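# Six arms hang a marquee roof on its post spikes

## Task

Put the marquee roof onto its posts so that every post's spike passes through one corner eyelet and the eyelet sits fully down on it, with the knobs facing upward and the centre of the roof hanging unsupported. Then release the roof and pull all arms away. It only counts if the roof stays in place with no robot holding it. Nothing else on the table may be shifted, left leaning or knocked over.

## Robot and tools

Setup: six identical i2rt Big YAM arms (arm1 to arm6) share one table. Each has six revolute joints, a two-finger gripper and a wrist camera. Two fixed room cameras, cam_high and cam_low, also supply images. The scene frame has its origin on the floor and +z up. Approximate foot positions in metres, with heading in degrees counter-clockwise from +x: arm1 (+0.29, +0.65, +0.72) heading -102; arm2 (-0.22, +0.65, +0.72) heading -85; arm3 (-0.31, -0.65, +0.72) heading +99; arm4 (+0.24, -0.65, +0.72) heading +83; arm5 (-0.70, -0.07, +0.72) heading +8; arm6 (+0.70, +0.08, +0.72) heading +166. So arm1 and arm2 work from the +y edge, arm3 and arm4 from the -y edge, arm5 from -x and arm6 from +x. The hand reaches roughly 1.0 m from the joint1 axis.

Joints, all absolute targets (not offsets), radians unless noted; the value after ± is how close counts as arrived:
- joint1_rad, -2.879 to 2.879 (±0.045): turns the whole arm around its foot, positive is counter-clockwise seen from above; 0 points the arm along its foot's heading.
- joint2_rad, 0 to 3.141 (±0.14): shoulder; 0 has the upper arm lying backward about level, larger values raise it and bring it forward.
- joint3_rad, 0 to 3.019 (±0.09): elbow; 0 is fully folded, larger opens it.
- joint4_rad, -1.692 to 1.57 (±0.055): hand pitch, positive tilts the fingers up.
- joint5_rad, -1.57 to 1.57 (±0.03): hand yaw, positive toward the arm's right.
- joint6_rad, -2.094 to 2.094 (±0.035): hand roll, positive is clockwise when looking from behind the hand.
- gripper_m, 0 to 0.093 metres (±0.003): fingertip gap, an absolute width. Each finger pad pushes with at most about 50 to 62 N.
With joint1 and joint6 at 0 and the hand level and forward, the wrist camera is above the hand looking at the fingertips. The hand point is midway between the fingertips; its z axis runs along the fingers and its y axis is the closing direction. Joints move at differing speeds, so the hand can sweep a wide curve between postures.

Tools:
execute_actions: argument "actions" is a list holding either nothing or a single action object. That object maps arm names ("arm1"..."arm6") to {"joints": {...}}, where each arm gets its own dictionary of joint names to absolute target values. Any subset of arms and joints may be named; every named motion starts at once and finishes independently. Optional "cameras" lists which images to return (names above, or "all"; omitted or null means all, [] means none). An unknown key, camera or out-of-range number rejects the whole call and nothing moves. An empty list simply reports state and images.
wait: "seconds" from 0 to 10; commands nothing new and returns state and images.
zoom_image: "camera" and "region" [x0, y0, x1, y1] in pixels of that camera's latest full image, top-left origin, no larger than 504 by 504. Wrist images are 504x504 fisheye; room images are 896x504.
finished_scene: "scene" is the number of the scene being ended; irreversible, and it reports whether the goal was met. Replying with no tool call ends the session.

Reading results: joint_positions gives actual joint values. joint_status tells how each commanded motion of the last accepted action ended. "off_target" means it stopped short and may still be pushing. After "contact_stop" or "time_out" the joint holds where it stopped, although a timed-out joint can keep a nearby target and continue pressing; on_its_own lists such joints, and its "held at" value is the target, not the position. To relieve pushing, command the joint's reported position. "joint command not followed" (with a "cause:" line) means a self/inter-arm collision check blocked that arm's joint targets, shown per joint as "not_followed"; the gripper part still runs, and the blocked targets may be retried automatically later. Calls without an action never show this line. If a result reports a stop, any further motion calls in the same reply are dropped. An arm or joint left out of an action may still be driving toward an older target. Tiny target changes may not move a joint.

Calibration: each camera's intrinsics K, distortion and T_world_to_cam (scene frame into camera frame, metres) are provided; real values can be off by a couple of degrees and millimetres. Wrist camera poses derive from reported joints, so they carry extra error.

Hazards: arms do not stop on contact and can shove hard. Two arms pressing hard on each other ends the run; hard hits can too, and the collision check ignores fingers, gripper housings and wrist cameras and may react late. Holding loads heats motors: MOTOR HOT appears from 85 °C, and at 100 °C an OVER-TEMPERATURE FAULT drops that arm, with unfinished keys marked "limit_stop_at_motor_heat" (resend them). Joints carrying weight sag after time_out. The robot keeps its last command while you think. Loose objects may get nudged briefly. Avoid dropping, slipping, slamming, pushing rigid objects off the work area, or disturbing anything besides the roof.

Each tool is called as name(argument=value, ...) on one line, values as JSON.

## Session

execute_actions(actions=[])

Scene clock: 0.00 s.
arm1.joint_positions: joint1_rad=+0.257 joint2_rad=+0.413 joint3_rad=+0.552 joint4_rad=-1.252 joint5_rad=+0.204 joint6_rad=-0.384 gripper_m=+0.095
arm1.joint_status: not commanded
arm1.hand: x=+0.2727 y=+0.4590 z=+0.9414 quat_wxyz=(-0.054, -0.523, -0.817, +0.239) (m; scene frame)
arm2.joint_positions: joint1_rad=-0.357 joint2_rad=+0.519 joint3_rad=+0.405 joint4_rad=-0.989 joint5_rad=-0.262 joint6_rad=+0.293 gripper_m=+0.094
arm2.joint_status: not commanded
arm2.hand: x=-0.2397 y=+0.4331 z=+0.9350 quat_wxyz=(-0.256, -0.834, -0.482, +0.074) (m; scene frame)
arm3.joint_positions: joint1_rad=+0.117 joint2_rad=+0.333 joint3_rad=+0.661 joint4_rad=-1.408 joint5_rad=+0.301 joint6_rad=+0.513 gripper_m=+0.095
arm3.joint_status: not commanded
arm3.hand: x=-0.3024 y=-0.4832 z=+0.9746 quat_wxyz=(-0.228, +0.561, -0.778, -0.167) (m; scene frame)
arm4.joint_positions: joint1_rad=-0.201 joint2_rad=+0.473 joint3_rad=+0.473 joint4_rad=-1.093 joint5_rad=-0.142 joint6_rad=-0.533 gripper_m=+0.094
arm4.joint_status: not commanded
arm4.hand: x=+0.2789 y=-0.4437 z=+0.9236 quat_wxyz=(-0.197, +0.772, -0.584, -0.158) (m; scene frame)
arm5.joint_positions: joint1_rad=+0.396 joint2_rad=+0.404 joint3_rad=+0.603 joint4_rad=-1.295 joint5_rad=+0.099 joint6_rad=+0.239 gripper_m=+0.095
arm5.joint_status: not commanded
arm5.hand: x=-0.5349 y=+0.0145 z=+0.9299 quat_wxyz=(-0.241, +0.145, -0.959, -0.048) (m; scene frame)
arm6.joint_positions: joint1_rad=-0.302 joint2_rad=+0.499 joint3_rad=+0.439 joint4_rad=-1.058 joint5_rad=-0.311 joint6_rad=-0.197 gripper_m=+0.094
arm6.joint_status: not commanded
arm6.hand: x=+0.4948 y=+0.1463 z=+0.9510 quat_wxyz=(+0.058, +0.955, -0.141, -0.254) (m; scene frame)
pictures: arm1_cam_wrist, arm2_cam_wrist, arm3_cam_wrist, arm4_cam_wrist, arm5_cam_wrist, arm6_cam_wrist, cam_high, cam_low
Images, in order (width x height): arm1_cam_wrist 504x504, arm2_cam_wrist 504x504, arm3_cam_wrist 504x504, arm4_cam_wrist 504x504, arm5_cam_wrist 504x504, arm6_cam_wrist 504x504, cam_high 896x504, cam_low 896x504.

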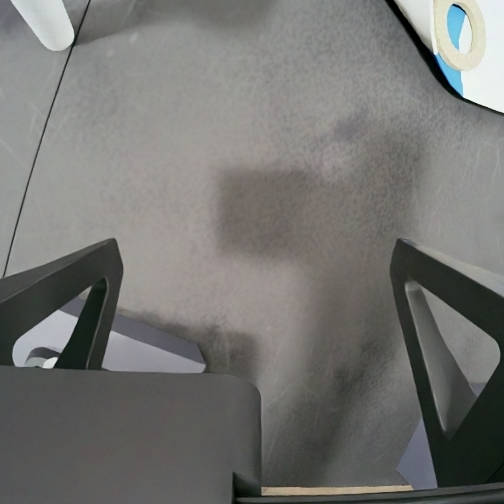

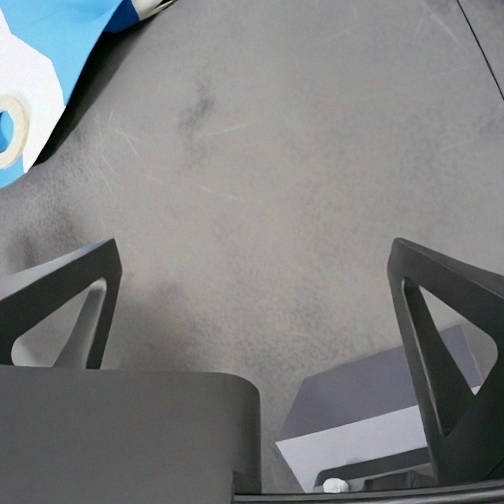

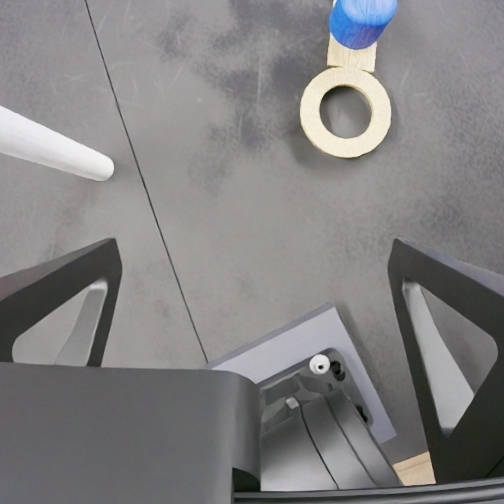

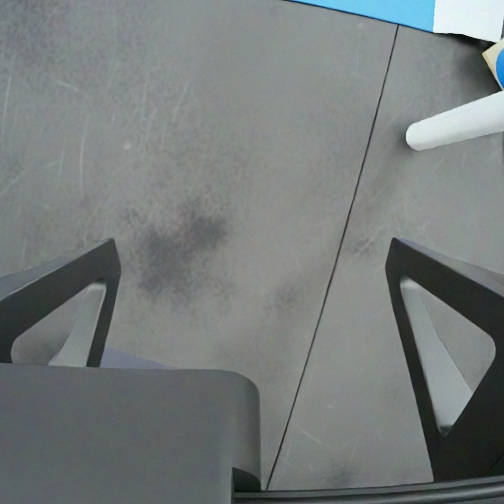

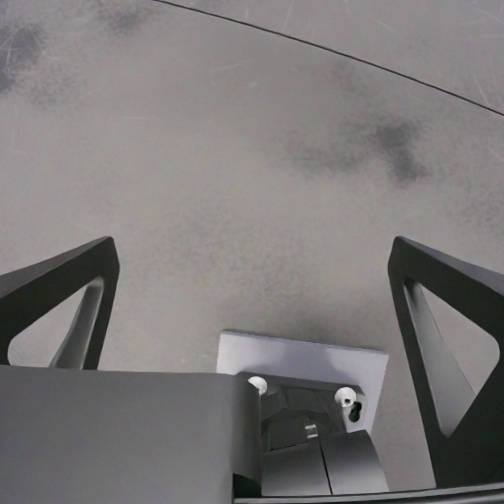

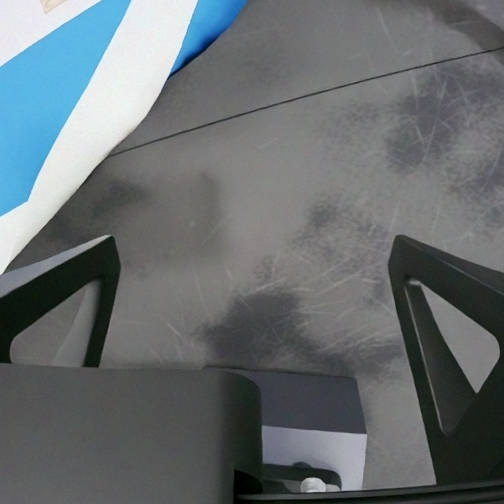

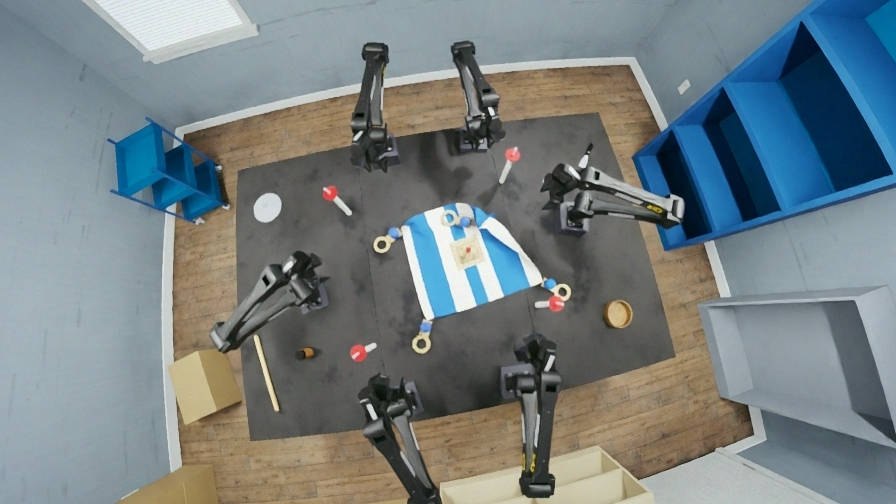

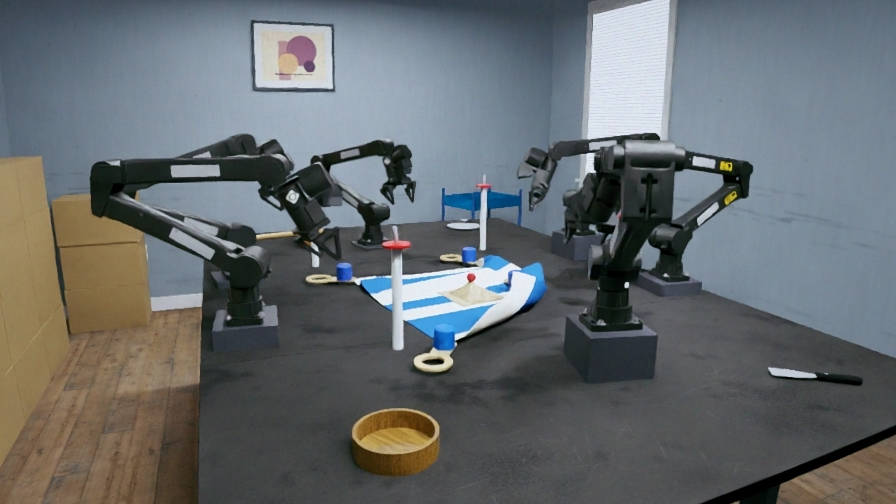

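execute_actions(actions=[{"arm1":{"joints":{"joint1_rad":0,"joint2_rad":1.0,"joint3_rad":1.0,"joint4_rad":-1.57,"joint5_rad":0,"joint6_rad":0}},"arm2":{"joints":{"joint1_rad":0,"joint2_rad":1.3,"joint3_rad":1.0,"joint4_rad":-1.27,"joint5_rad":0,"joint6_rad":0}},"arm3":{"joints":{"joint1_rad":0,"joint2_rad":1.0,"joint3_rad":1.4,"joint4_rad":-1.57,"joint5_rad":0,"joint6_rad":0}},"arm4":{"joints":{"joint1_rad":0,"joint2_rad":0.8,"joint3_rad":0.8,"joint4_rad":-1.0,"joint5_rad":0,"joint6_rad":0}}}], cameras=["cam_high"])

Scene clock: 3.13 s.
arm1.joint_positions: joint1_rad=+0.003 joint2_rad=+1.005 joint3_rad=+0.951 joint4_rad=-1.559 joint5_rad=+0.004 joint6_rad=-0.011 gripper_m=+0.095
arm1.joint_status: all done
arm1.hand: x=+0.2497 y=+0.4051 z=+0.9812 quat_wxyz=(+0.016, -0.757, -0.652, -0.016) (m; scene frame)
arm2.joint_positions: joint1_rad=-0.007 joint2_rad=+1.306 joint3_rad=+0.955 joint4_rad=-1.256 joint5_rad=-0.003 joint6_rad=+0.014 gripper_m=+0.094
arm2.joint_status: all done
arm2.hand: x=-0.2008 y=+0.3137 z=+0.9530 quat_wxyz=(+0.010, -0.692, -0.722, -0.011) (m; scene frame)
arm3.joint_positions: joint1_rad=+0.005 joint2_rad=+1.004 joint3_rad=+1.349 joint4_rad=-1.559 joint5_rad=+0.004 joint6_rad=+0.017 gripper_m=+0.095
arm3.joint_status: all done
arm3.hand: x=-0.3582 y=-0.3342 z=+1.1290 quat_wxyz=(-0.117, +0.742, -0.646, -0.136) (m; scene frame)
arm4.joint_positions: joint1_rad=-0.009 joint2_rad=+0.794 joint3_rad=+0.758 joint4_rad=-1.007 joint5_rad=-0.003 joint6_rad=-0.015 gripper_m=+0.094
arm4.joint_status: all done
arm4.hand: x=+0.2730 y=-0.3438 z=+1.0000 quat_wxyz=(-0.194, +0.651, -0.710, -0.182) (m; scene frame)
arm5.joint_positions: joint1_rad=+0.396 joint2_rad=+0.404 joint3_rad=+0.603 joint4_rad=-1.295 joint5_rad=+0.099 joint6_rad=+0.239 gripper_m=+0.095
arm5.joint_status: not commanded
arm5.hand: x=-0.5349 y=+0.0145 z=+0.9299 quat_wxyz=(-0.241, +0.145, -0.959, -0.048) (m; scene frame)
arm6.joint_positions: joint1_rad=-0.302 joint2_rad=+0.499 joint3_rad=+0.439 joint4_rad=-1.058 joint5_rad=-0.311 joint6_rad=-0.197 gripper_m=+0.094
arm6.joint_status: not commanded
arm6.hand: x=+0.4948 y=+0.1463 z=+0.9510 quat_wxyz=(+0.058, +0.955, -0.141, -0.254) (m; scene frame)
pictures: cam_high
Images, in order (width x height): cam_high 896x504.

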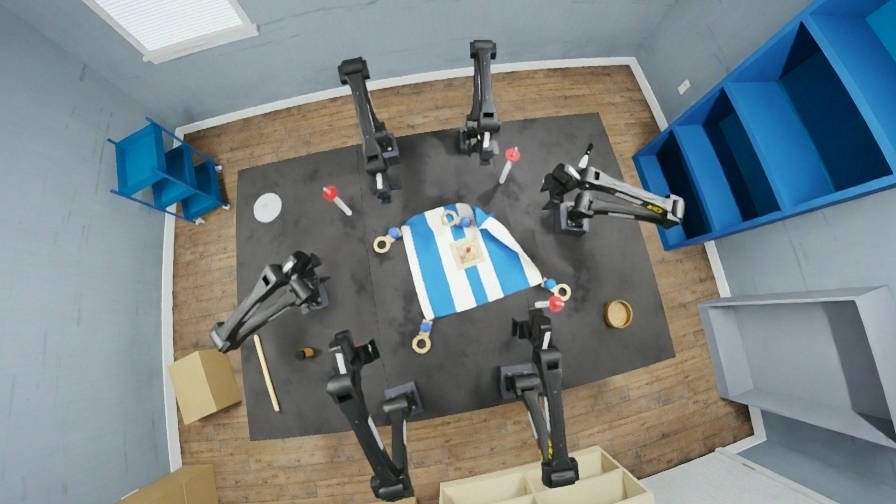

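execute_actions(actions=[{"arm1":{"joints":{"joint1_rad":-0.16,"joint2_rad":1.81,"joint3_rad":1.3,"joint4_rad":-1.02}},"arm2":{"joints":{"joint1_rad":-0.08,"joint2_rad":1.726,"joint3_rad":1.19,"joint4_rad":-0.99}},"arm3":{"joints":{"joint1_rad":-0.605,"joint2_rad":1.46,"joint3_rad":0.92,"joint4_rad":-0.98}},"arm4":{"joints":{"joint2_rad":0.3,"joint3_rad":0.4}},"arm6":{"joints":{"joint1_rad":1.21,"joint2_rad":1.47,"joint3_rad":0.91,"joint4_rad":-0.97,"joint5_rad":0,"joint6_rad":0}}}])

Scene clock: 8.17 s.
arm1.joint_positions: joint1_rad=-0.164 joint2_rad=+1.824 joint3_rad=+1.283 joint4_rad=-1.032 joint5_rad=+0.002 joint6_rad=-0.010 gripper_m=+0.095
arm1.joint_status: all done
arm1.hand: x=+0.1258 y=+0.1676 z=+0.7973 quat_wxyz=(+0.003, -0.810, -0.587, -0.001) (m; scene frame)
arm2.joint_positions: joint1_rad=-0.077 joint2_rad=+1.737 joint3_rad=+1.173 joint4_rad=-1.005 joint5_rad=-0.001 joint6_rad=+0.014 gripper_m=+0.094
arm2.joint_status: all done
arm2.hand: x=-0.2267 y=+0.1756 z=+0.8602 quat_wxyz=(-0.004, -0.717, -0.697, +0.003) (m; scene frame)
arm3.joint_positions: joint1_rad=-0.610 joint2_rad=+1.458 joint3_rad=+0.918 joint4_rad=-0.993 joint5_rad=+0.001 joint6_rad=+0.015 gripper_m=+0.095
arm3.joint_status: all done
arm3.hand: x=-0.1390 y=-0.3070 z=+0.8161 quat_wxyz=(-0.017, +0.521, -0.853, -0.012) (m; scene frame)
arm4.joint_positions: joint1_rad=-0.009 joint2_rad=+0.307 joint3_rad=+0.407 joint4_rad=-1.004 joint5_rad=-0.003 joint6_rad=-0.015 gripper_m=+0.094
arm4.joint_status: all done
arm4.hand: x=+0.2626 y=-0.4395 z=+0.9313 quat_wxyz=(-0.243, +0.637, -0.695, -0.226) (m; scene frame)
arm5.joint_positions: joint1_rad=+0.396 joint2_rad=+0.404 joint3_rad=+0.603 joint4_rad=-1.295 joint5_rad=+0.099 joint6_rad=+0.239 gripper_m=+0.095
arm5.joint_status: not commanded
arm5.hand: x=-0.5349 y=+0.0145 z=+0.9299 quat_wxyz=(-0.241, +0.145, -0.959, -0.048) (m; scene frame)
arm6.joint_positions: joint1_rad=+1.149 joint2_rad=+1.463 joint3_rad=+0.889 joint4_rad=-0.969 joint5_rad=+0.013 joint6_rad=+0.077 gripper_m=+0.094
arm6.joint_status: joint1_rad time_out (moved +1.451 of +1.512); joint6_rad time_out (moved +0.274 of +0.197); the others done
arm6.on_its_own: joint1_rad reads +1.149 and still pushes toward +1.210 since a time_out; joint6_rad reads +0.077 and still pushes toward +0.000 since a time_out
arm6.hand: x=+0.4606 y=-0.2104 z=+0.8773 quat_wxyz=(+0.005, +0.918, +0.396, -0.008) (m; scene frame)
pictures: arm1_cam_wrist, arm2_cam_wrist, arm3_cam_wrist, arm4_cam_wrist, arm5_cam_wrist, arm6_cam_wrist, cam_high, cam_low
camera_calibration (this result's frames):
arm1_cam_wrist: T_world_to_cam=[[-0.950907, 0.309262, -0.0114857, 0.0781774], [0.243828, 0.771537, 0.587604, -0.623984], [0.190585, 0.555957, -0.809067, 0.649299], [0, 0, 0, 1]] pos_world=[0.102737, 0.096267, 0.89288]
arm2_cam_wrist: T_world_to_cam=[[-0.999577, 0.0166475, -0.0238469, -0.20687], [0.0000586739, 0.821116, 0.570761, -0.623816], [0.0290828, 0.570518, -0.82077, 0.730028], [0, 0, 0, 1]] pos_world=[-0.227977, 0.0991747, 0.950302]
arm3_cam_wrist: T_world_to_cam=[[0.889611, -0.456713, 0.00246735, -0.0221068], [-0.380921, -0.738977, 0.55571, -0.730543], [-0.251976, -0.495305, -0.831373, 0.613464], [0, 0, 0, 1]] pos_world=[-0.104034, -0.246099, 0.916042]
arm4_cam_wrist: T_world_to_cam=[[0.996454, -0.0830898, 0.0132236, -0.316063], [-0.0821793, -0.994885, -0.0587462, -0.355038], [0.0180371, 0.0574512, -0.998185, 1.07316], [0, 0, 0, 1]] pos_world=[0.266409, -0.441138, 1.05453]
arm6_cam_wrist: T_world_to_cam=[[-0.726779, 0.686826, -0.00790163, 0.484981], [0.562779, 0.602032, 0.566425, -0.625404], [0.393793, 0.407219, -0.824075, 0.752779], [0, 0, 0, 1]] pos_world=[0.407999, -0.26313, 0.978423]
Images, in order (width x height): arm1_cam_wrist 504x504, arm2_cam_wrist 504x504, arm3_cam_wrist 504x504, arm4_cam_wrist 504x504, arm5_cam_wrist 504x504, arm6_cam_wrist 504x504, cam_high 896x504, cam_low 896x504.

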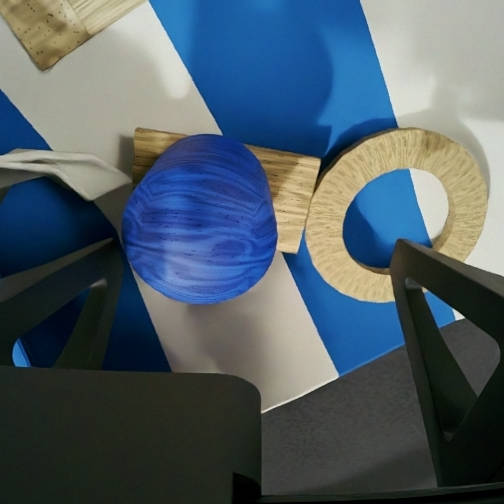

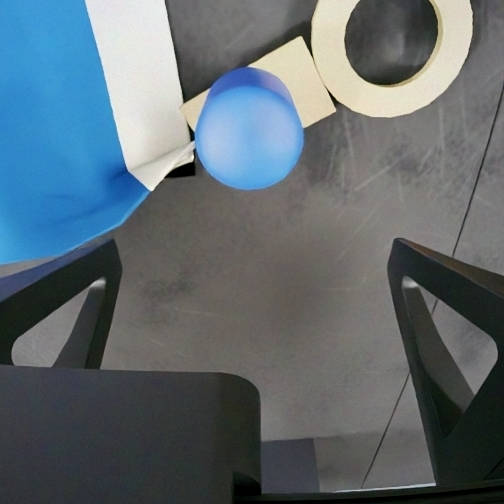

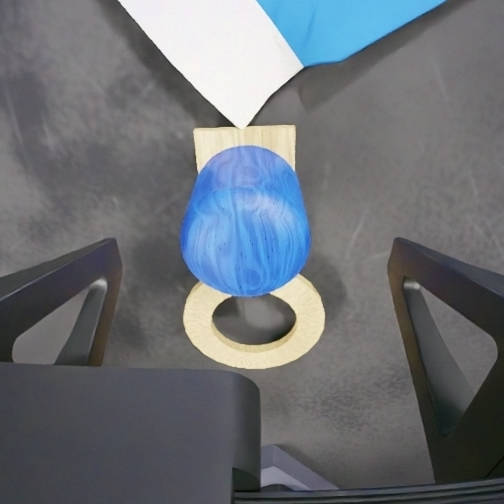

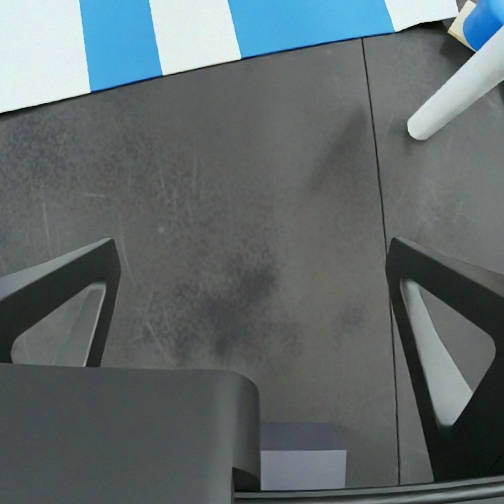

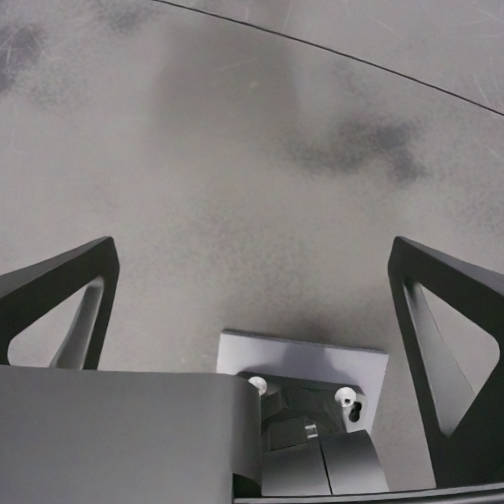

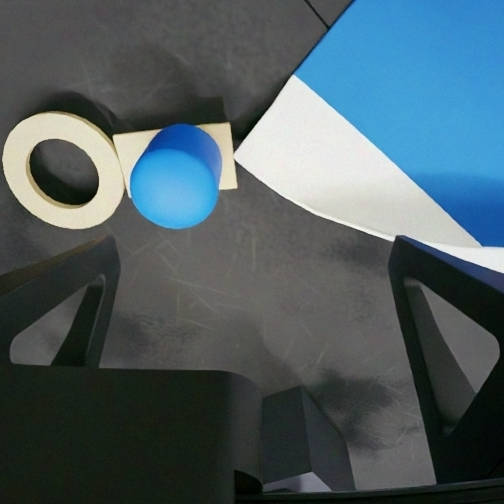

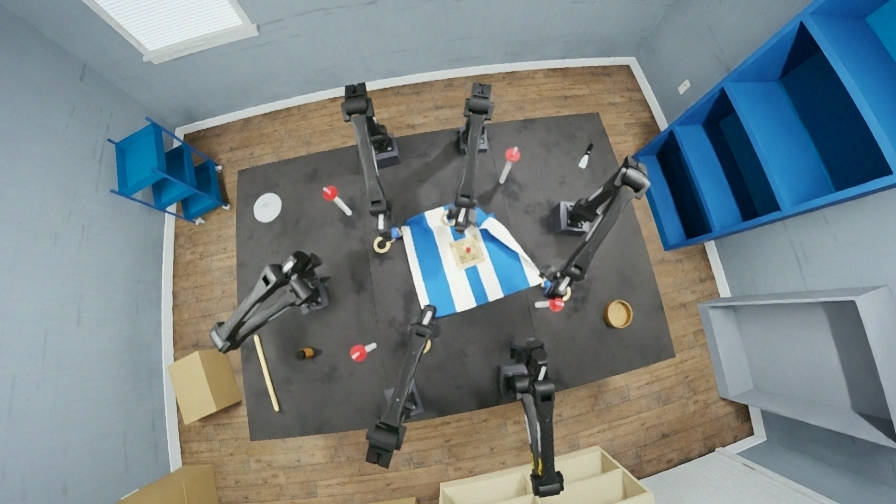

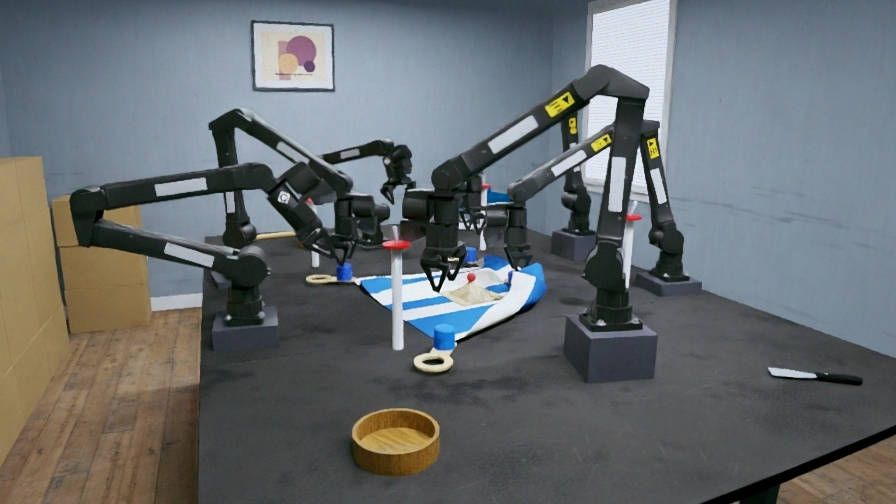

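execute_actions(actions=[{"arm1":{"joints":{"joint1_rad":-0.12,"joint2_rad":1.867,"joint3_rad":1.237,"joint4_rad":-0.9}},"arm2":{"joints":{"joint1_rad":-0.065,"joint2_rad":1.926,"joint3_rad":1.07,"joint4_rad":-0.67}},"arm3":{"joints":{"joint2_rad":1.538,"joint3_rad":0.778,"joint4_rad":-0.76}},"arm6":{"joints":{"joint1_rad":1.29,"joint2_rad":1.646,"joint3_rad":0.642,"joint4_rad":-0.53}}}], cameras=["arm1_cam_wrist","arm2_cam_wrist","arm3_cam_wrist","arm6_cam_wrist"])

Scene clock: 10.43 s.
arm1.joint_positions: joint1_rad=-0.118 joint2_rad=+1.859 joint3_rad=+1.238 joint4_rad=-0.913 joint5_rad=+0.002 joint6_rad=-0.010 gripper_m=+0.095
arm1.joint_status: all done
arm1.hand: x=+0.1467 y=+0.1562 z=+0.7659 quat_wxyz=(-0.008, -0.796, -0.605, +0.014) (m; scene frame)
arm2.joint_positions: joint1_rad=-0.076 joint2_rad=+1.917 joint3_rad=+1.062 joint4_rad=-0.688 joint5_rad=-0.003 joint6_rad=+0.011 gripper_m=+0.094
arm2.joint_status: all done
arm2.hand: x=-0.2256 y=+0.1774 z=+0.7474 quat_wxyz=(-0.014, -0.715, -0.699, +0.012) (m; scene frame)
arm3.joint_positions: joint1_rad=-0.610 joint2_rad=+1.540 joint3_rad=+0.779 joint4_rad=-0.774 joint5_rad=+0.001 joint6_rad=+0.015 gripper_m=+0.095
arm3.joint_status: all done
arm3.hand: x=-0.1481 y=-0.3249 z=+0.7454 quat_wxyz=(-0.016, +0.521, -0.854, -0.011) (m; scene frame)
arm4.joint_positions: joint1_rad=-0.009 joint2_rad=+0.307 joint3_rad=+0.407 joint4_rad=-1.004 joint5_rad=-0.003 joint6_rad=-0.015 gripper_m=+0.094
arm4.joint_status: not commanded
arm4.hand: x=+0.2626 y=-0.4395 z=+0.9313 quat_wxyz=(-0.243, +0.637, -0.695, -0.226) (m; scene frame)
arm5.joint_positions: joint1_rad=+0.396 joint2_rad=+0.404 joint3_rad=+0.603 joint4_rad=-1.295 joint5_rad=+0.099 joint6_rad=+0.239 gripper_m=+0.095
arm5.joint_status: not commanded
arm5.hand: x=-0.5349 y=+0.0145 z=+0.9299 quat_wxyz=(-0.241, +0.145, -0.959, -0.048) (m; scene frame)
arm6.joint_positions: joint1_rad=+1.296 joint2_rad=+1.656 joint3_rad=+0.638 joint4_rad=-0.541 joint5_rad=+0.001 joint6_rad=+0.011 gripper_m=+0.094
arm6.joint_status: all done
arm6.on_its_own: joint6_rad moved -0.066 to your old target +0.000
arm6.hand: x=+0.5352 y=-0.2001 z=+0.7488 quat_wxyz=(+0.008, +0.871, +0.491, +0.001) (m; scene frame)
pictures: arm1_cam_wrist, arm2_cam_wrist, arm3_cam_wrist, arm6_cam_wrist
camera_calibration (this result's frames):
arm1_cam_wrist: T_world_to_cam=[[-0.964097, 0.265314, -0.011202, 0.109822], [0.214515, 0.802981, 0.556062, -0.578215], [0.156526, 0.533694, -0.831066, 0.651562], [0, 0, 0, 1]] pos_world=[0.127928, 0.0874236, 0.864244]
arm2_cam_wrist: T_world_to_cam=[[-0.99961, 0.0117749, -0.0253347, -0.206551], [-0.00405584, 0.836068, 0.548611, -0.547961], [0.0276414, 0.5485, -0.835694, 0.651115], [0, 0, 0, 1]] pos_world=[-0.22669, 0.103429, 0.839517]
arm3_cam_wrist: T_world_to_cam=[[0.889617, -0.456701, 0.00250457, -0.0220715], [-0.380256, -0.737647, 0.557927, -0.708985], [-0.252959, -0.497294, -0.829886, 0.541581], [0, 0, 0, 1]] pos_world=[-0.112963, -0.263736, 0.845068]
arm6_cam_wrist: T_world_to_cam=[[-0.855615, 0.517236, -0.0197559, 0.575076], [0.4129, 0.705043, 0.576565, -0.507604], [0.312149, 0.485161, -0.816812, 0.667152], [0, 0, 0, 1]] pos_world=[0.493382, -0.263243, 0.848965]
Images, in order (width x height): arm1_cam_wrist 504x504, arm2_cam_wrist 504x504, arm3_cam_wrist 504x504, arm6_cam_wrist 504x504.

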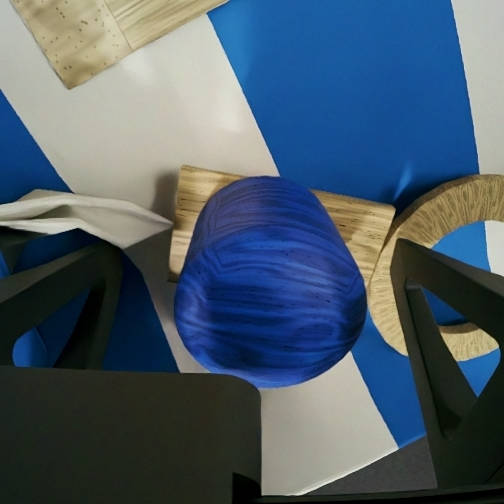

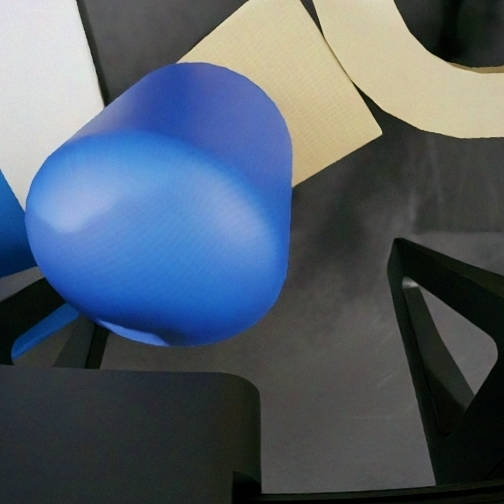

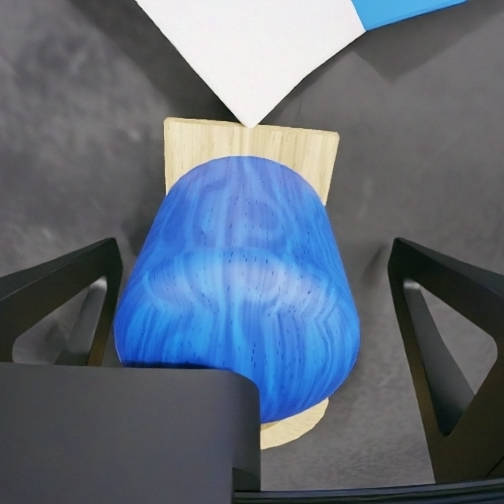

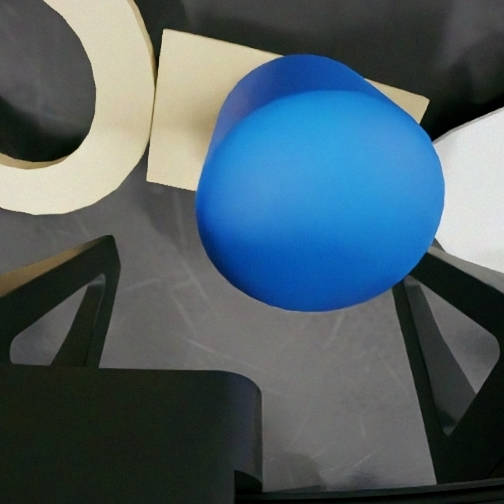

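execute_actions(actions=[{"arm2":{"joints":{"joint2_rad":1.8,"joint3_rad":1.19,"joint4_rad":-0.91}},"arm6":{"joints":{"joint2_rad":1.45,"joint3_rad":0.88,"joint4_rad":-0.96}}}], cameras=[])

execute_actions(actions=[{"arm2":{"joints":{"joint1_rad":0.0}},"arm6":{"joints":{"joint1_rad":1.24}}}], cameras=["arm2_cam_wrist","arm6_cam_wrist"])

Scene clock: 12.30 s.
arm1.joint_positions: joint1_rad=-0.118 joint2_rad=+1.859 joint3_rad=+1.238 joint4_rad=-0.913 joint5_rad=+0.002 joint6_rad=-0.010 gripper_m=+0.095
arm1.joint_status: not commanded
arm1.hand: x=+0.1467 y=+0.1562 z=+0.7659 quat_wxyz=(-0.008, -0.796, -0.605, +0.014) (m; scene frame)
arm2.joint_positions: joint1_rad=-0.076 joint2_rad=+1.786 joint3_rad=+1.170 joint4_rad=-0.896 joint5_rad=-0.003 joint6_rad=+0.011 gripper_m=+0.094
arm2.joint_status: all done
arm2.hand: x=-0.2260 y=+0.1550 z=+0.8376 quat_wxyz=(-0.025, -0.715, -0.699, +0.022) (m; scene frame)
arm3.joint_positions: joint1_rad=-0.610 joint2_rad=+1.540 joint3_rad=+0.779 joint4_rad=-0.774 joint5_rad=+0.001 joint6_rad=+0.015 gripper_m=+0.095
arm3.joint_status: not commanded
arm3.hand: x=-0.1481 y=-0.3249 z=+0.7454 quat_wxyz=(-0.016, +0.521, -0.854, -0.011) (m; scene frame)
arm4.joint_positions: joint1_rad=-0.009 joint2_rad=+0.307 joint3_rad=+0.407 joint4_rad=-1.004 joint5_rad=-0.003 joint6_rad=-0.015 gripper_m=+0.094
arm4.joint_status: not commanded
arm4.hand: x=+0.2626 y=-0.4395 z=+0.9313 quat_wxyz=(-0.243, +0.637, -0.695, -0.226) (m; scene frame)
arm5.joint_positions: joint1_rad=+0.396 joint2_rad=+0.404 joint3_rad=+0.603 joint4_rad=-1.295 joint5_rad=+0.099 joint6_rad=+0.239 gripper_m=+0.095
arm5.joint_status: not commanded
arm5.hand: x=-0.5349 y=+0.0145 z=+0.9299 quat_wxyz=(-0.241, +0.145, -0.959, -0.048) (m; scene frame)
arm6.joint_positions: joint1_rad=+1.297 joint2_rad=+1.502 joint3_rad=+0.801 joint4_rad=-0.960 joint5_rad=-0.006 joint6_rad=+0.005 gripper_m=+0.094
arm6.joint_status: all done
arm6.hand: x=+0.5313 y=-0.2073 z=+0.8393 quat_wxyz=(-0.015, +0.868, +0.494, +0.047) (m; scene frame)
pictures: none
No camera images: the call's "cameras" was empty. Leave "cameras" out to get every camera's image.

Scene clock: 13.10 s.
arm1.joint_positions: joint1_rad=-0.118 joint2_rad=+1.859 joint3_rad=+1.238 joint4_rad=-0.913 joint5_rad=+0.002 joint6_rad=-0.010 gripper_m=+0.095
arm1.joint_status: not commanded
arm1.hand: x=+0.1467 y=+0.1562 z=+0.7659 quat_wxyz=(-0.008, -0.796, -0.605, +0.014) (m; scene frame)
arm2.joint_positions: joint1_rad=+0.004 joint2_rad=+1.786 joint3_rad=+1.170 joint4_rad=-0.896 joint5_rad=-0.001 joint6_rad=+0.011 gripper_m=+0.094
arm2.joint_status: all done
arm2.hand: x=-0.1868 y=+0.1561 z=+0.8376 quat_wxyz=(-0.025, -0.686, -0.726, +0.022) (m; scene frame)
arm3.joint_positions: joint1_rad=-0.610 joint2_rad=+1.540 joint3_rad=+0.779 joint4_rad=-0.774 joint5_rad=+0.001 joint6_rad=+0.015 gripper_m=+0.095
arm3.joint_status: not commanded
arm3.hand: x=-0.1481 y=-0.3249 z=+0.7454 quat_wxyz=(-0.016, +0.521, -0.854, -0.011) (m; scene frame)
arm4.joint_positions: joint1_rad=-0.009 joint2_rad=+0.307 joint3_rad=+0.407 joint4_rad=-1.004 joint5_rad=-0.003 joint6_rad=-0.015 gripper_m=+0.094
arm4.joint_status: not commanded
arm4.hand: x=+0.2626 y=-0.4395 z=+0.9313 quat_wxyz=(-0.243, +0.637, -0.695, -0.226) (m; scene frame)
arm5.joint_positions: joint1_rad=+0.396 joint2_rad=+0.404 joint3_rad=+0.603 joint4_rad=-1.295 joint5_rad=+0.099 joint6_rad=+0.239 gripper_m=+0.095
arm5.joint_status: not commanded
arm5.hand: x=-0.5349 y=+0.0145 z=+0.9299 quat_wxyz=(-0.241, +0.145, -0.959, -0.048) (m; scene frame)
arm6.joint_positions: joint1_rad=+1.262 joint2_rad=+1.502 joint3_rad=+0.801 joint4_rad=-0.969 joint5_rad=-0.006 joint6_rad=-0.025 gripper_m=+0.094
arm6.joint_status: all done
arm6.hand: x=+0.5226 y=-0.1995 z=+0.8393 quat_wxyz=(-0.016, +0.869, +0.492, +0.051) (m; scene frame)
pictures: arm2_cam_wrist, arm6_cam_wrist
camera_calibration (this result's frames):
arm2_cam_wrist: T_world_to_cam=[[-0.997392, -0.0684859, -0.022765, -0.154431], [-0.0702534, 0.849114, 0.523517, -0.572824], [-0.0165235, 0.523751, -0.851711, 0.746102], [0, 0, 0, 1]] pos_world=[-0.181943, 0.0850455, 0.931831]
arm6_cam_wrist: T_world_to_cam=[[-0.855675, 0.516707, -0.0288726, 0.57326], [0.370207, 0.650146, 0.663518, -0.616643], [0.361616, 0.557067, -0.747603, 0.675142], [0, 0, 0, 1]] pos_world=[0.474668, -0.271399, 0.930444]
Images, in order (width x height): arm2_cam_wrist 504x504, arm6_cam_wrist 504x504.

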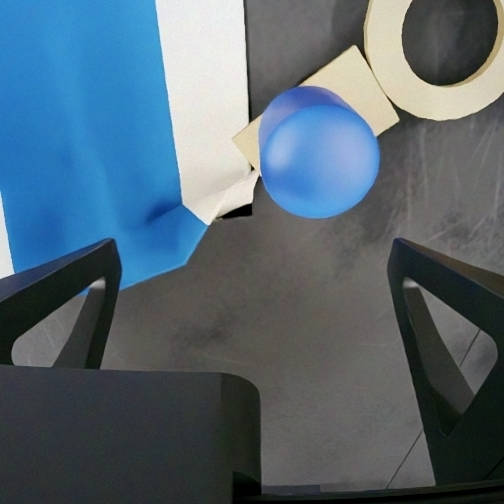

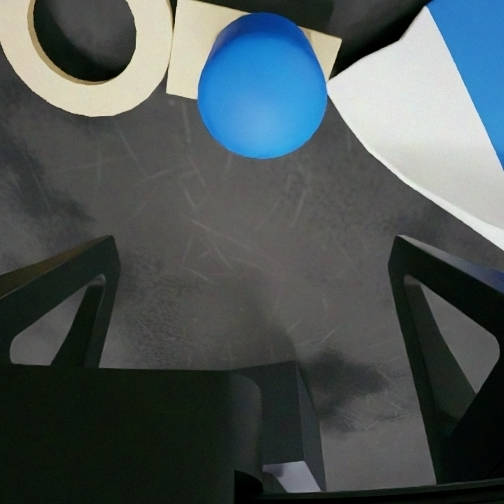

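execute_actions(actions=[{"arm2":{"joints":{"joint1_rad":-0.05,"joint2_rad":2.056,"joint3_rad":1.2,"joint4_rad":-0.74}},"arm6":{"joints":{"joint2_rad":1.777,"joint3_rad":0.705,"joint4_rad":-0.53}}}], cameras=["arm2_cam_wrist","arm6_cam_wrist"])

Scene clock: 14.80 s.
arm1.joint_positions: joint1_rad=-0.118 joint2_rad=+1.859 joint3_rad=+1.238 joint4_rad=-0.913 joint5_rad=+0.002 joint6_rad=-0.010 gripper_m=+0.095
arm1.joint_status: not commanded
arm1.hand: x=+0.1467 y=+0.1562 z=+0.7659 quat_wxyz=(-0.008, -0.796, -0.605, +0.014) (m; scene frame)
arm2.joint_positions: joint1_rad=-0.050 joint2_rad=+2.015 joint3_rad=+1.195 joint4_rad=-0.749 joint5_rad=-0.005 joint6_rad=+0.009 gripper_m=+0.094
arm2.joint_status: all done
arm2.hand: x=-0.2127 y=+0.1426 z=+0.7359 quat_wxyz=(-0.005, -0.706, -0.709, +0.001) (m; scene frame)
arm3.joint_positions: joint1_rad=-0.610 joint2_rad=+1.540 joint3_rad=+0.779 joint4_rad=-0.774 joint5_rad=+0.001 joint6_rad=+0.015 gripper_m=+0.095
arm3.joint_status: not commanded
arm3.hand: x=-0.1481 y=-0.3249 z=+0.7454 quat_wxyz=(-0.016, +0.521, -0.854, -0.011) (m; scene frame)
arm4.joint_positions: joint1_rad=-0.009 joint2_rad=+0.307 joint3_rad=+0.407 joint4_rad=-1.004 joint5_rad=-0.003 joint6_rad=-0.015 gripper_m=+0.094
arm4.joint_status: not commanded
arm4.hand: x=+0.2626 y=-0.4395 z=+0.9313 quat_wxyz=(-0.243, +0.637, -0.695, -0.226) (m; scene frame)
arm5.joint_positions: joint1_rad=+0.396 joint2_rad=+0.404 joint3_rad=+0.603 joint4_rad=-1.295 joint5_rad=+0.099 joint6_rad=+0.239 gripper_m=+0.095
arm5.joint_status: not commanded
arm5.hand: x=-0.5349 y=+0.0145 z=+0.9299 quat_wxyz=(-0.241, +0.145, -0.959, -0.048) (m; scene frame)
arm6.joint_positions: joint1_rad=+1.248 joint2_rad=+1.763 joint3_rad=+0.709 joint4_rad=-0.561 joint5_rad=+0.003 joint6_rad=-0.001 gripper_m=+0.094
arm6.joint_status: all done
arm6.hand: x=+0.5149 y=-0.2026 z=+0.7287 quat_wxyz=(-0.007, +0.879, +0.475, +0.025) (m; scene frame)
pictures: arm2_cam_wrist, arm6_cam_wrist
camera_calibration (this result's frames):
arm2_cam_wrist: T_world_to_cam=[[-0.999517, -0.0146402, -0.0273975, -0.1882], [-0.0276748, 0.820264, 0.571315, -0.531896], [0.014109, 0.571797, -0.820273, 0.642693], [0, 0, 0, 1]] pos_world=[-0.211897, 0.06605, 0.825908]
arm6_cam_wrist: T_world_to_cam=[[-0.836238, 0.548087, -0.01753, 0.553173], [0.419847, 0.660487, 0.622483, -0.531911], [0.352753, 0.513183, -0.782437, 0.618029], [0, 0, 0, 1]] pos_world=[0.467894, -0.269028, 0.824371]
Images, in order (width x height): arm2_cam_wrist 504x504, arm6_cam_wrist 504x504.

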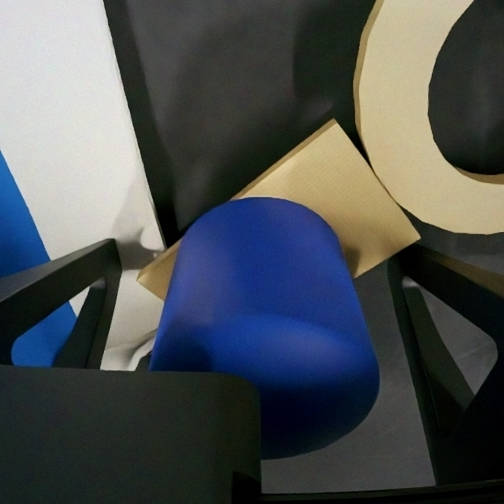

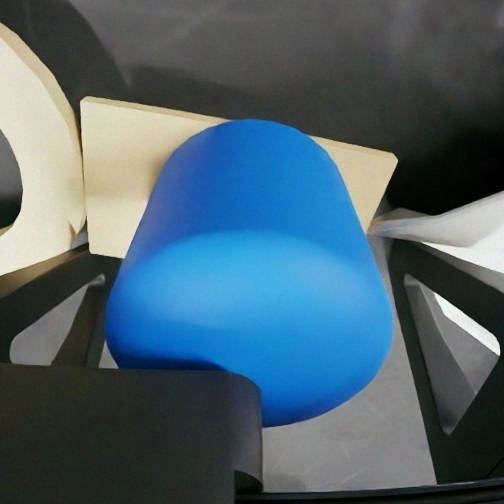

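Good. Close all.

execute_actions(actions=[{"arm1":{"joints":{"gripper_m":0}},"arm2":{"joints":{"gripper_m":0}},"arm3":{"joints":{"gripper_m":0}},"arm6":{"joints":{"gripper_m":0}}}], cameras=["cam_low"])

Scene clock: 15.67 s.
arm1.joint_positions: joint1_rad=-0.119 joint2_rad=+1.859 joint3_rad=+1.238 joint4_rad=-0.913 joint5_rad=+0.002 joint6_rad=-0.009 gripper_m=+0.049
arm1.joint_status: gripper_m off_target (ended at +0.049, target +0.000)
arm1.hand: x=+0.1465 y=+0.1562 z=+0.7659 quat_wxyz=(-0.008, -0.796, -0.605, +0.014) (m; scene frame)
arm2.joint_positions: joint1_rad=-0.050 joint2_rad=+2.015 joint3_rad=+1.195 joint4_rad=-0.749 joint5_rad=-0.007 joint6_rad=+0.009 gripper_m=+0.056
arm2.joint_status: gripper_m off_target (ended at +0.056, target +0.000)
arm2.hand: x=-0.2123 y=+0.1426 z=+0.7359 quat_wxyz=(-0.006, -0.706, -0.709, +0.001) (m; scene frame)
arm3.joint_positions: joint1_rad=-0.610 joint2_rad=+1.540 joint3_rad=+0.779 joint4_rad=-0.773 joint5_rad=+0.000 joint6_rad=+0.015 gripper_m=+0.048
arm3.joint_status: gripper_m off_target (ended at +0.048, target +0.000)
arm3.hand: x=-0.1482 y=-0.3247 z=+0.7454 quat_wxyz=(-0.016, +0.521, -0.853, -0.011) (m; scene frame)
arm4.joint_positions: joint1_rad=-0.009 joint2_rad=+0.307 joint3_rad=+0.407 joint4_rad=-1.004 joint5_rad=-0.003 joint6_rad=-0.015 gripper_m=+0.094
arm4.joint_status: not commanded
arm4.hand: x=+0.2626 y=-0.4395 z=+0.9313 quat_wxyz=(-0.243, +0.637, -0.695, -0.226) (m; scene frame)
arm5.joint_positions: joint1_rad=+0.396 joint2_rad=+0.404 joint3_rad=+0.603 joint4_rad=-1.295 joint5_rad=+0.099 joint6_rad=+0.239 gripper_m=+0.095
arm5.joint_status: not commanded
arm5.hand: x=-0.5349 y=+0.0145 z=+0.9299 quat_wxyz=(-0.241, +0.145, -0.959, -0.048) (m; scene frame)
arm6.joint_positions: joint1_rad=+1.246 joint2_rad=+1.763 joint3_rad=+0.709 joint4_rad=-0.541 joint5_rad=+0.004 joint6_rad=-0.001 gripper_m=+0.043
arm6.joint_status: gripper_m off_target (ended at +0.043, target +0.000)
arm6.hand: x=+0.5114 y=-0.2062 z=+0.7285 quat_wxyz=(-0.003, +0.880, +0.474, +0.016) (m; scene frame)
pictures: cam_low
Images, in order (width x height): cam_low 896x504.

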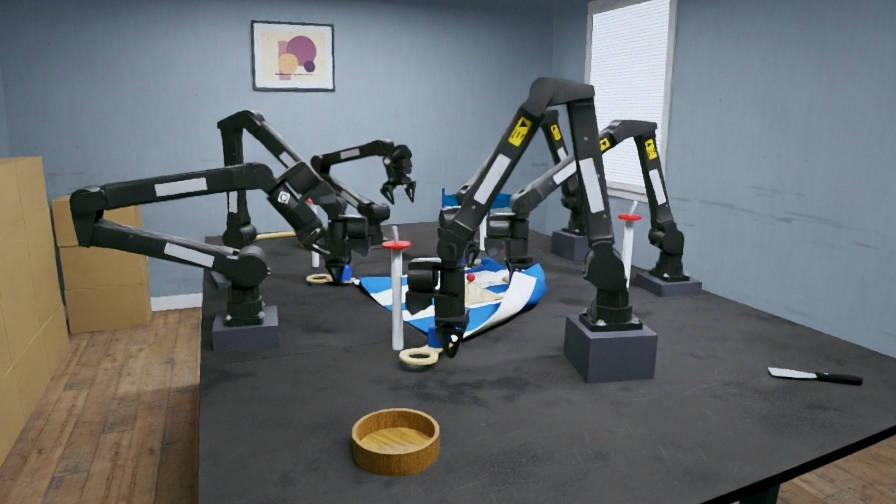

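execute_actions(actions=[{"arm1":{"joints":{"joint2_rad":1.6,"joint3_rad":1.9,"joint4_rad":-1.68}},"arm2":{"joints":{"joint2_rad":1.55,"joint3_rad":1.75,"joint4_rad":-1.68}},"arm3":{"joints":{"joint2_rad":1.15,"joint3_rad":1.45,"joint4_rad":-1.68}},"arm6":{"joints":{"joint2_rad":1.2,"joint3_rad":1.42,"joint4_rad":-1.68}}}], cameras=["cam_low","cam_high"])

Scene clock: 18.40 s.
arm1.joint_positions: joint1_rad=-0.119 joint2_rad=+1.599 joint3_rad=+1.860 joint4_rad=-1.669 joint5_rad=+0.001 joint6_rad=-0.009 gripper_m=+0.049
arm1.joint_status: all done
arm1.hand: x=+0.1481 y=+0.1595 z=+1.1228 quat_wxyz=(-0.046, -0.794, -0.603, +0.065) (m; scene frame)
arm2.joint_positions: joint1_rad=-0.050 joint2_rad=+1.575 joint3_rad=+1.735 joint4_rad=-1.654 joint5_rad=-0.004 joint6_rad=+0.009 gripper_m=+0.056
arm2.joint_status: all done
arm2.hand: x=-0.2133 y=+0.1655 z=+1.1421 quat_wxyz=(-0.032, -0.705, -0.708, +0.028) (m; scene frame)
arm3.joint_positions: joint1_rad=-0.610 joint2_rad=+1.153 joint3_rad=+1.406 joint4_rad=-1.663 joint5_rad=+0.000 joint6_rad=+0.010 gripper_m=+0.048
arm3.joint_status: all done
arm3.hand: x=-0.1587 y=-0.3477 z=+1.1007 quat_wxyz=(-0.069, +0.521, -0.850, -0.045) (m; scene frame)
arm4.joint_positions: joint1_rad=-0.009 joint2_rad=+0.307 joint3_rad=+0.407 joint4_rad=-1.004 joint5_rad=-0.003 joint6_rad=-0.015 gripper_m=+0.094
arm4.joint_status: not commanded
arm4.hand: x=+0.2626 y=-0.4395 z=+0.9313 quat_wxyz=(-0.243, +0.637, -0.695, -0.226) (m; scene frame)
arm5.joint_positions: joint1_rad=+0.396 joint2_rad=+0.404 joint3_rad=+0.603 joint4_rad=-1.295 joint5_rad=+0.099 joint6_rad=+0.239 gripper_m=+0.095
arm5.joint_status: not commanded
arm5.hand: x=-0.5349 y=+0.0145 z=+0.9299 quat_wxyz=(-0.241, +0.145, -0.959, -0.048) (m; scene frame)
arm6.joint_positions: joint1_rad=+1.238 joint2_rad=+1.209 joint3_rad=+1.421 joint4_rad=-1.672 joint5_rad=+0.005 joint6_rad=+0.002 gripper_m=+0.042
arm6.joint_status: all done
arm6.hand: x=+0.4978 y=-0.2107 z=+1.1616 quat_wxyz=(+0.029, +0.882, +0.469, -0.043) (m; scene frame)
pictures: cam_high, cam_low
Images, in order (width x height): cam_high 896x504, cam_low 896x504.

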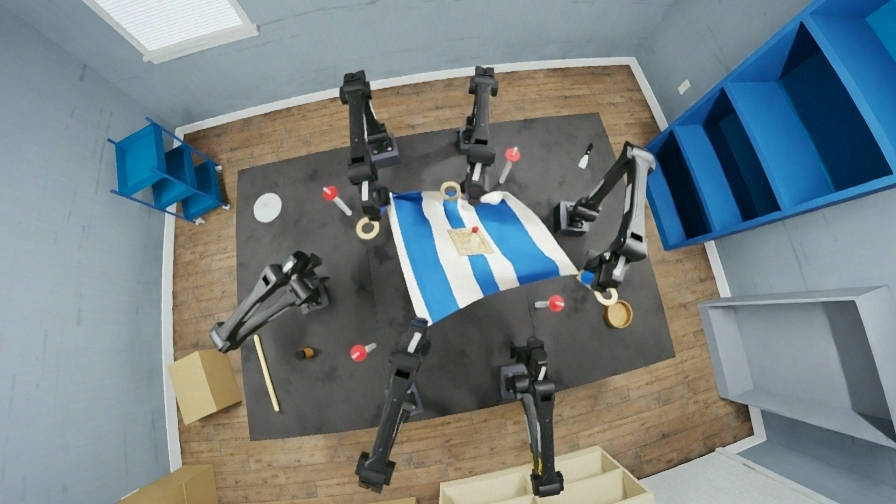

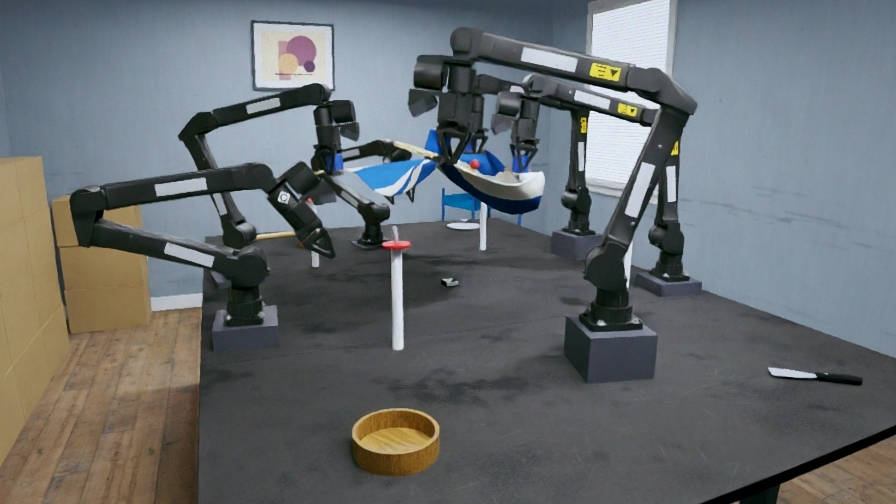

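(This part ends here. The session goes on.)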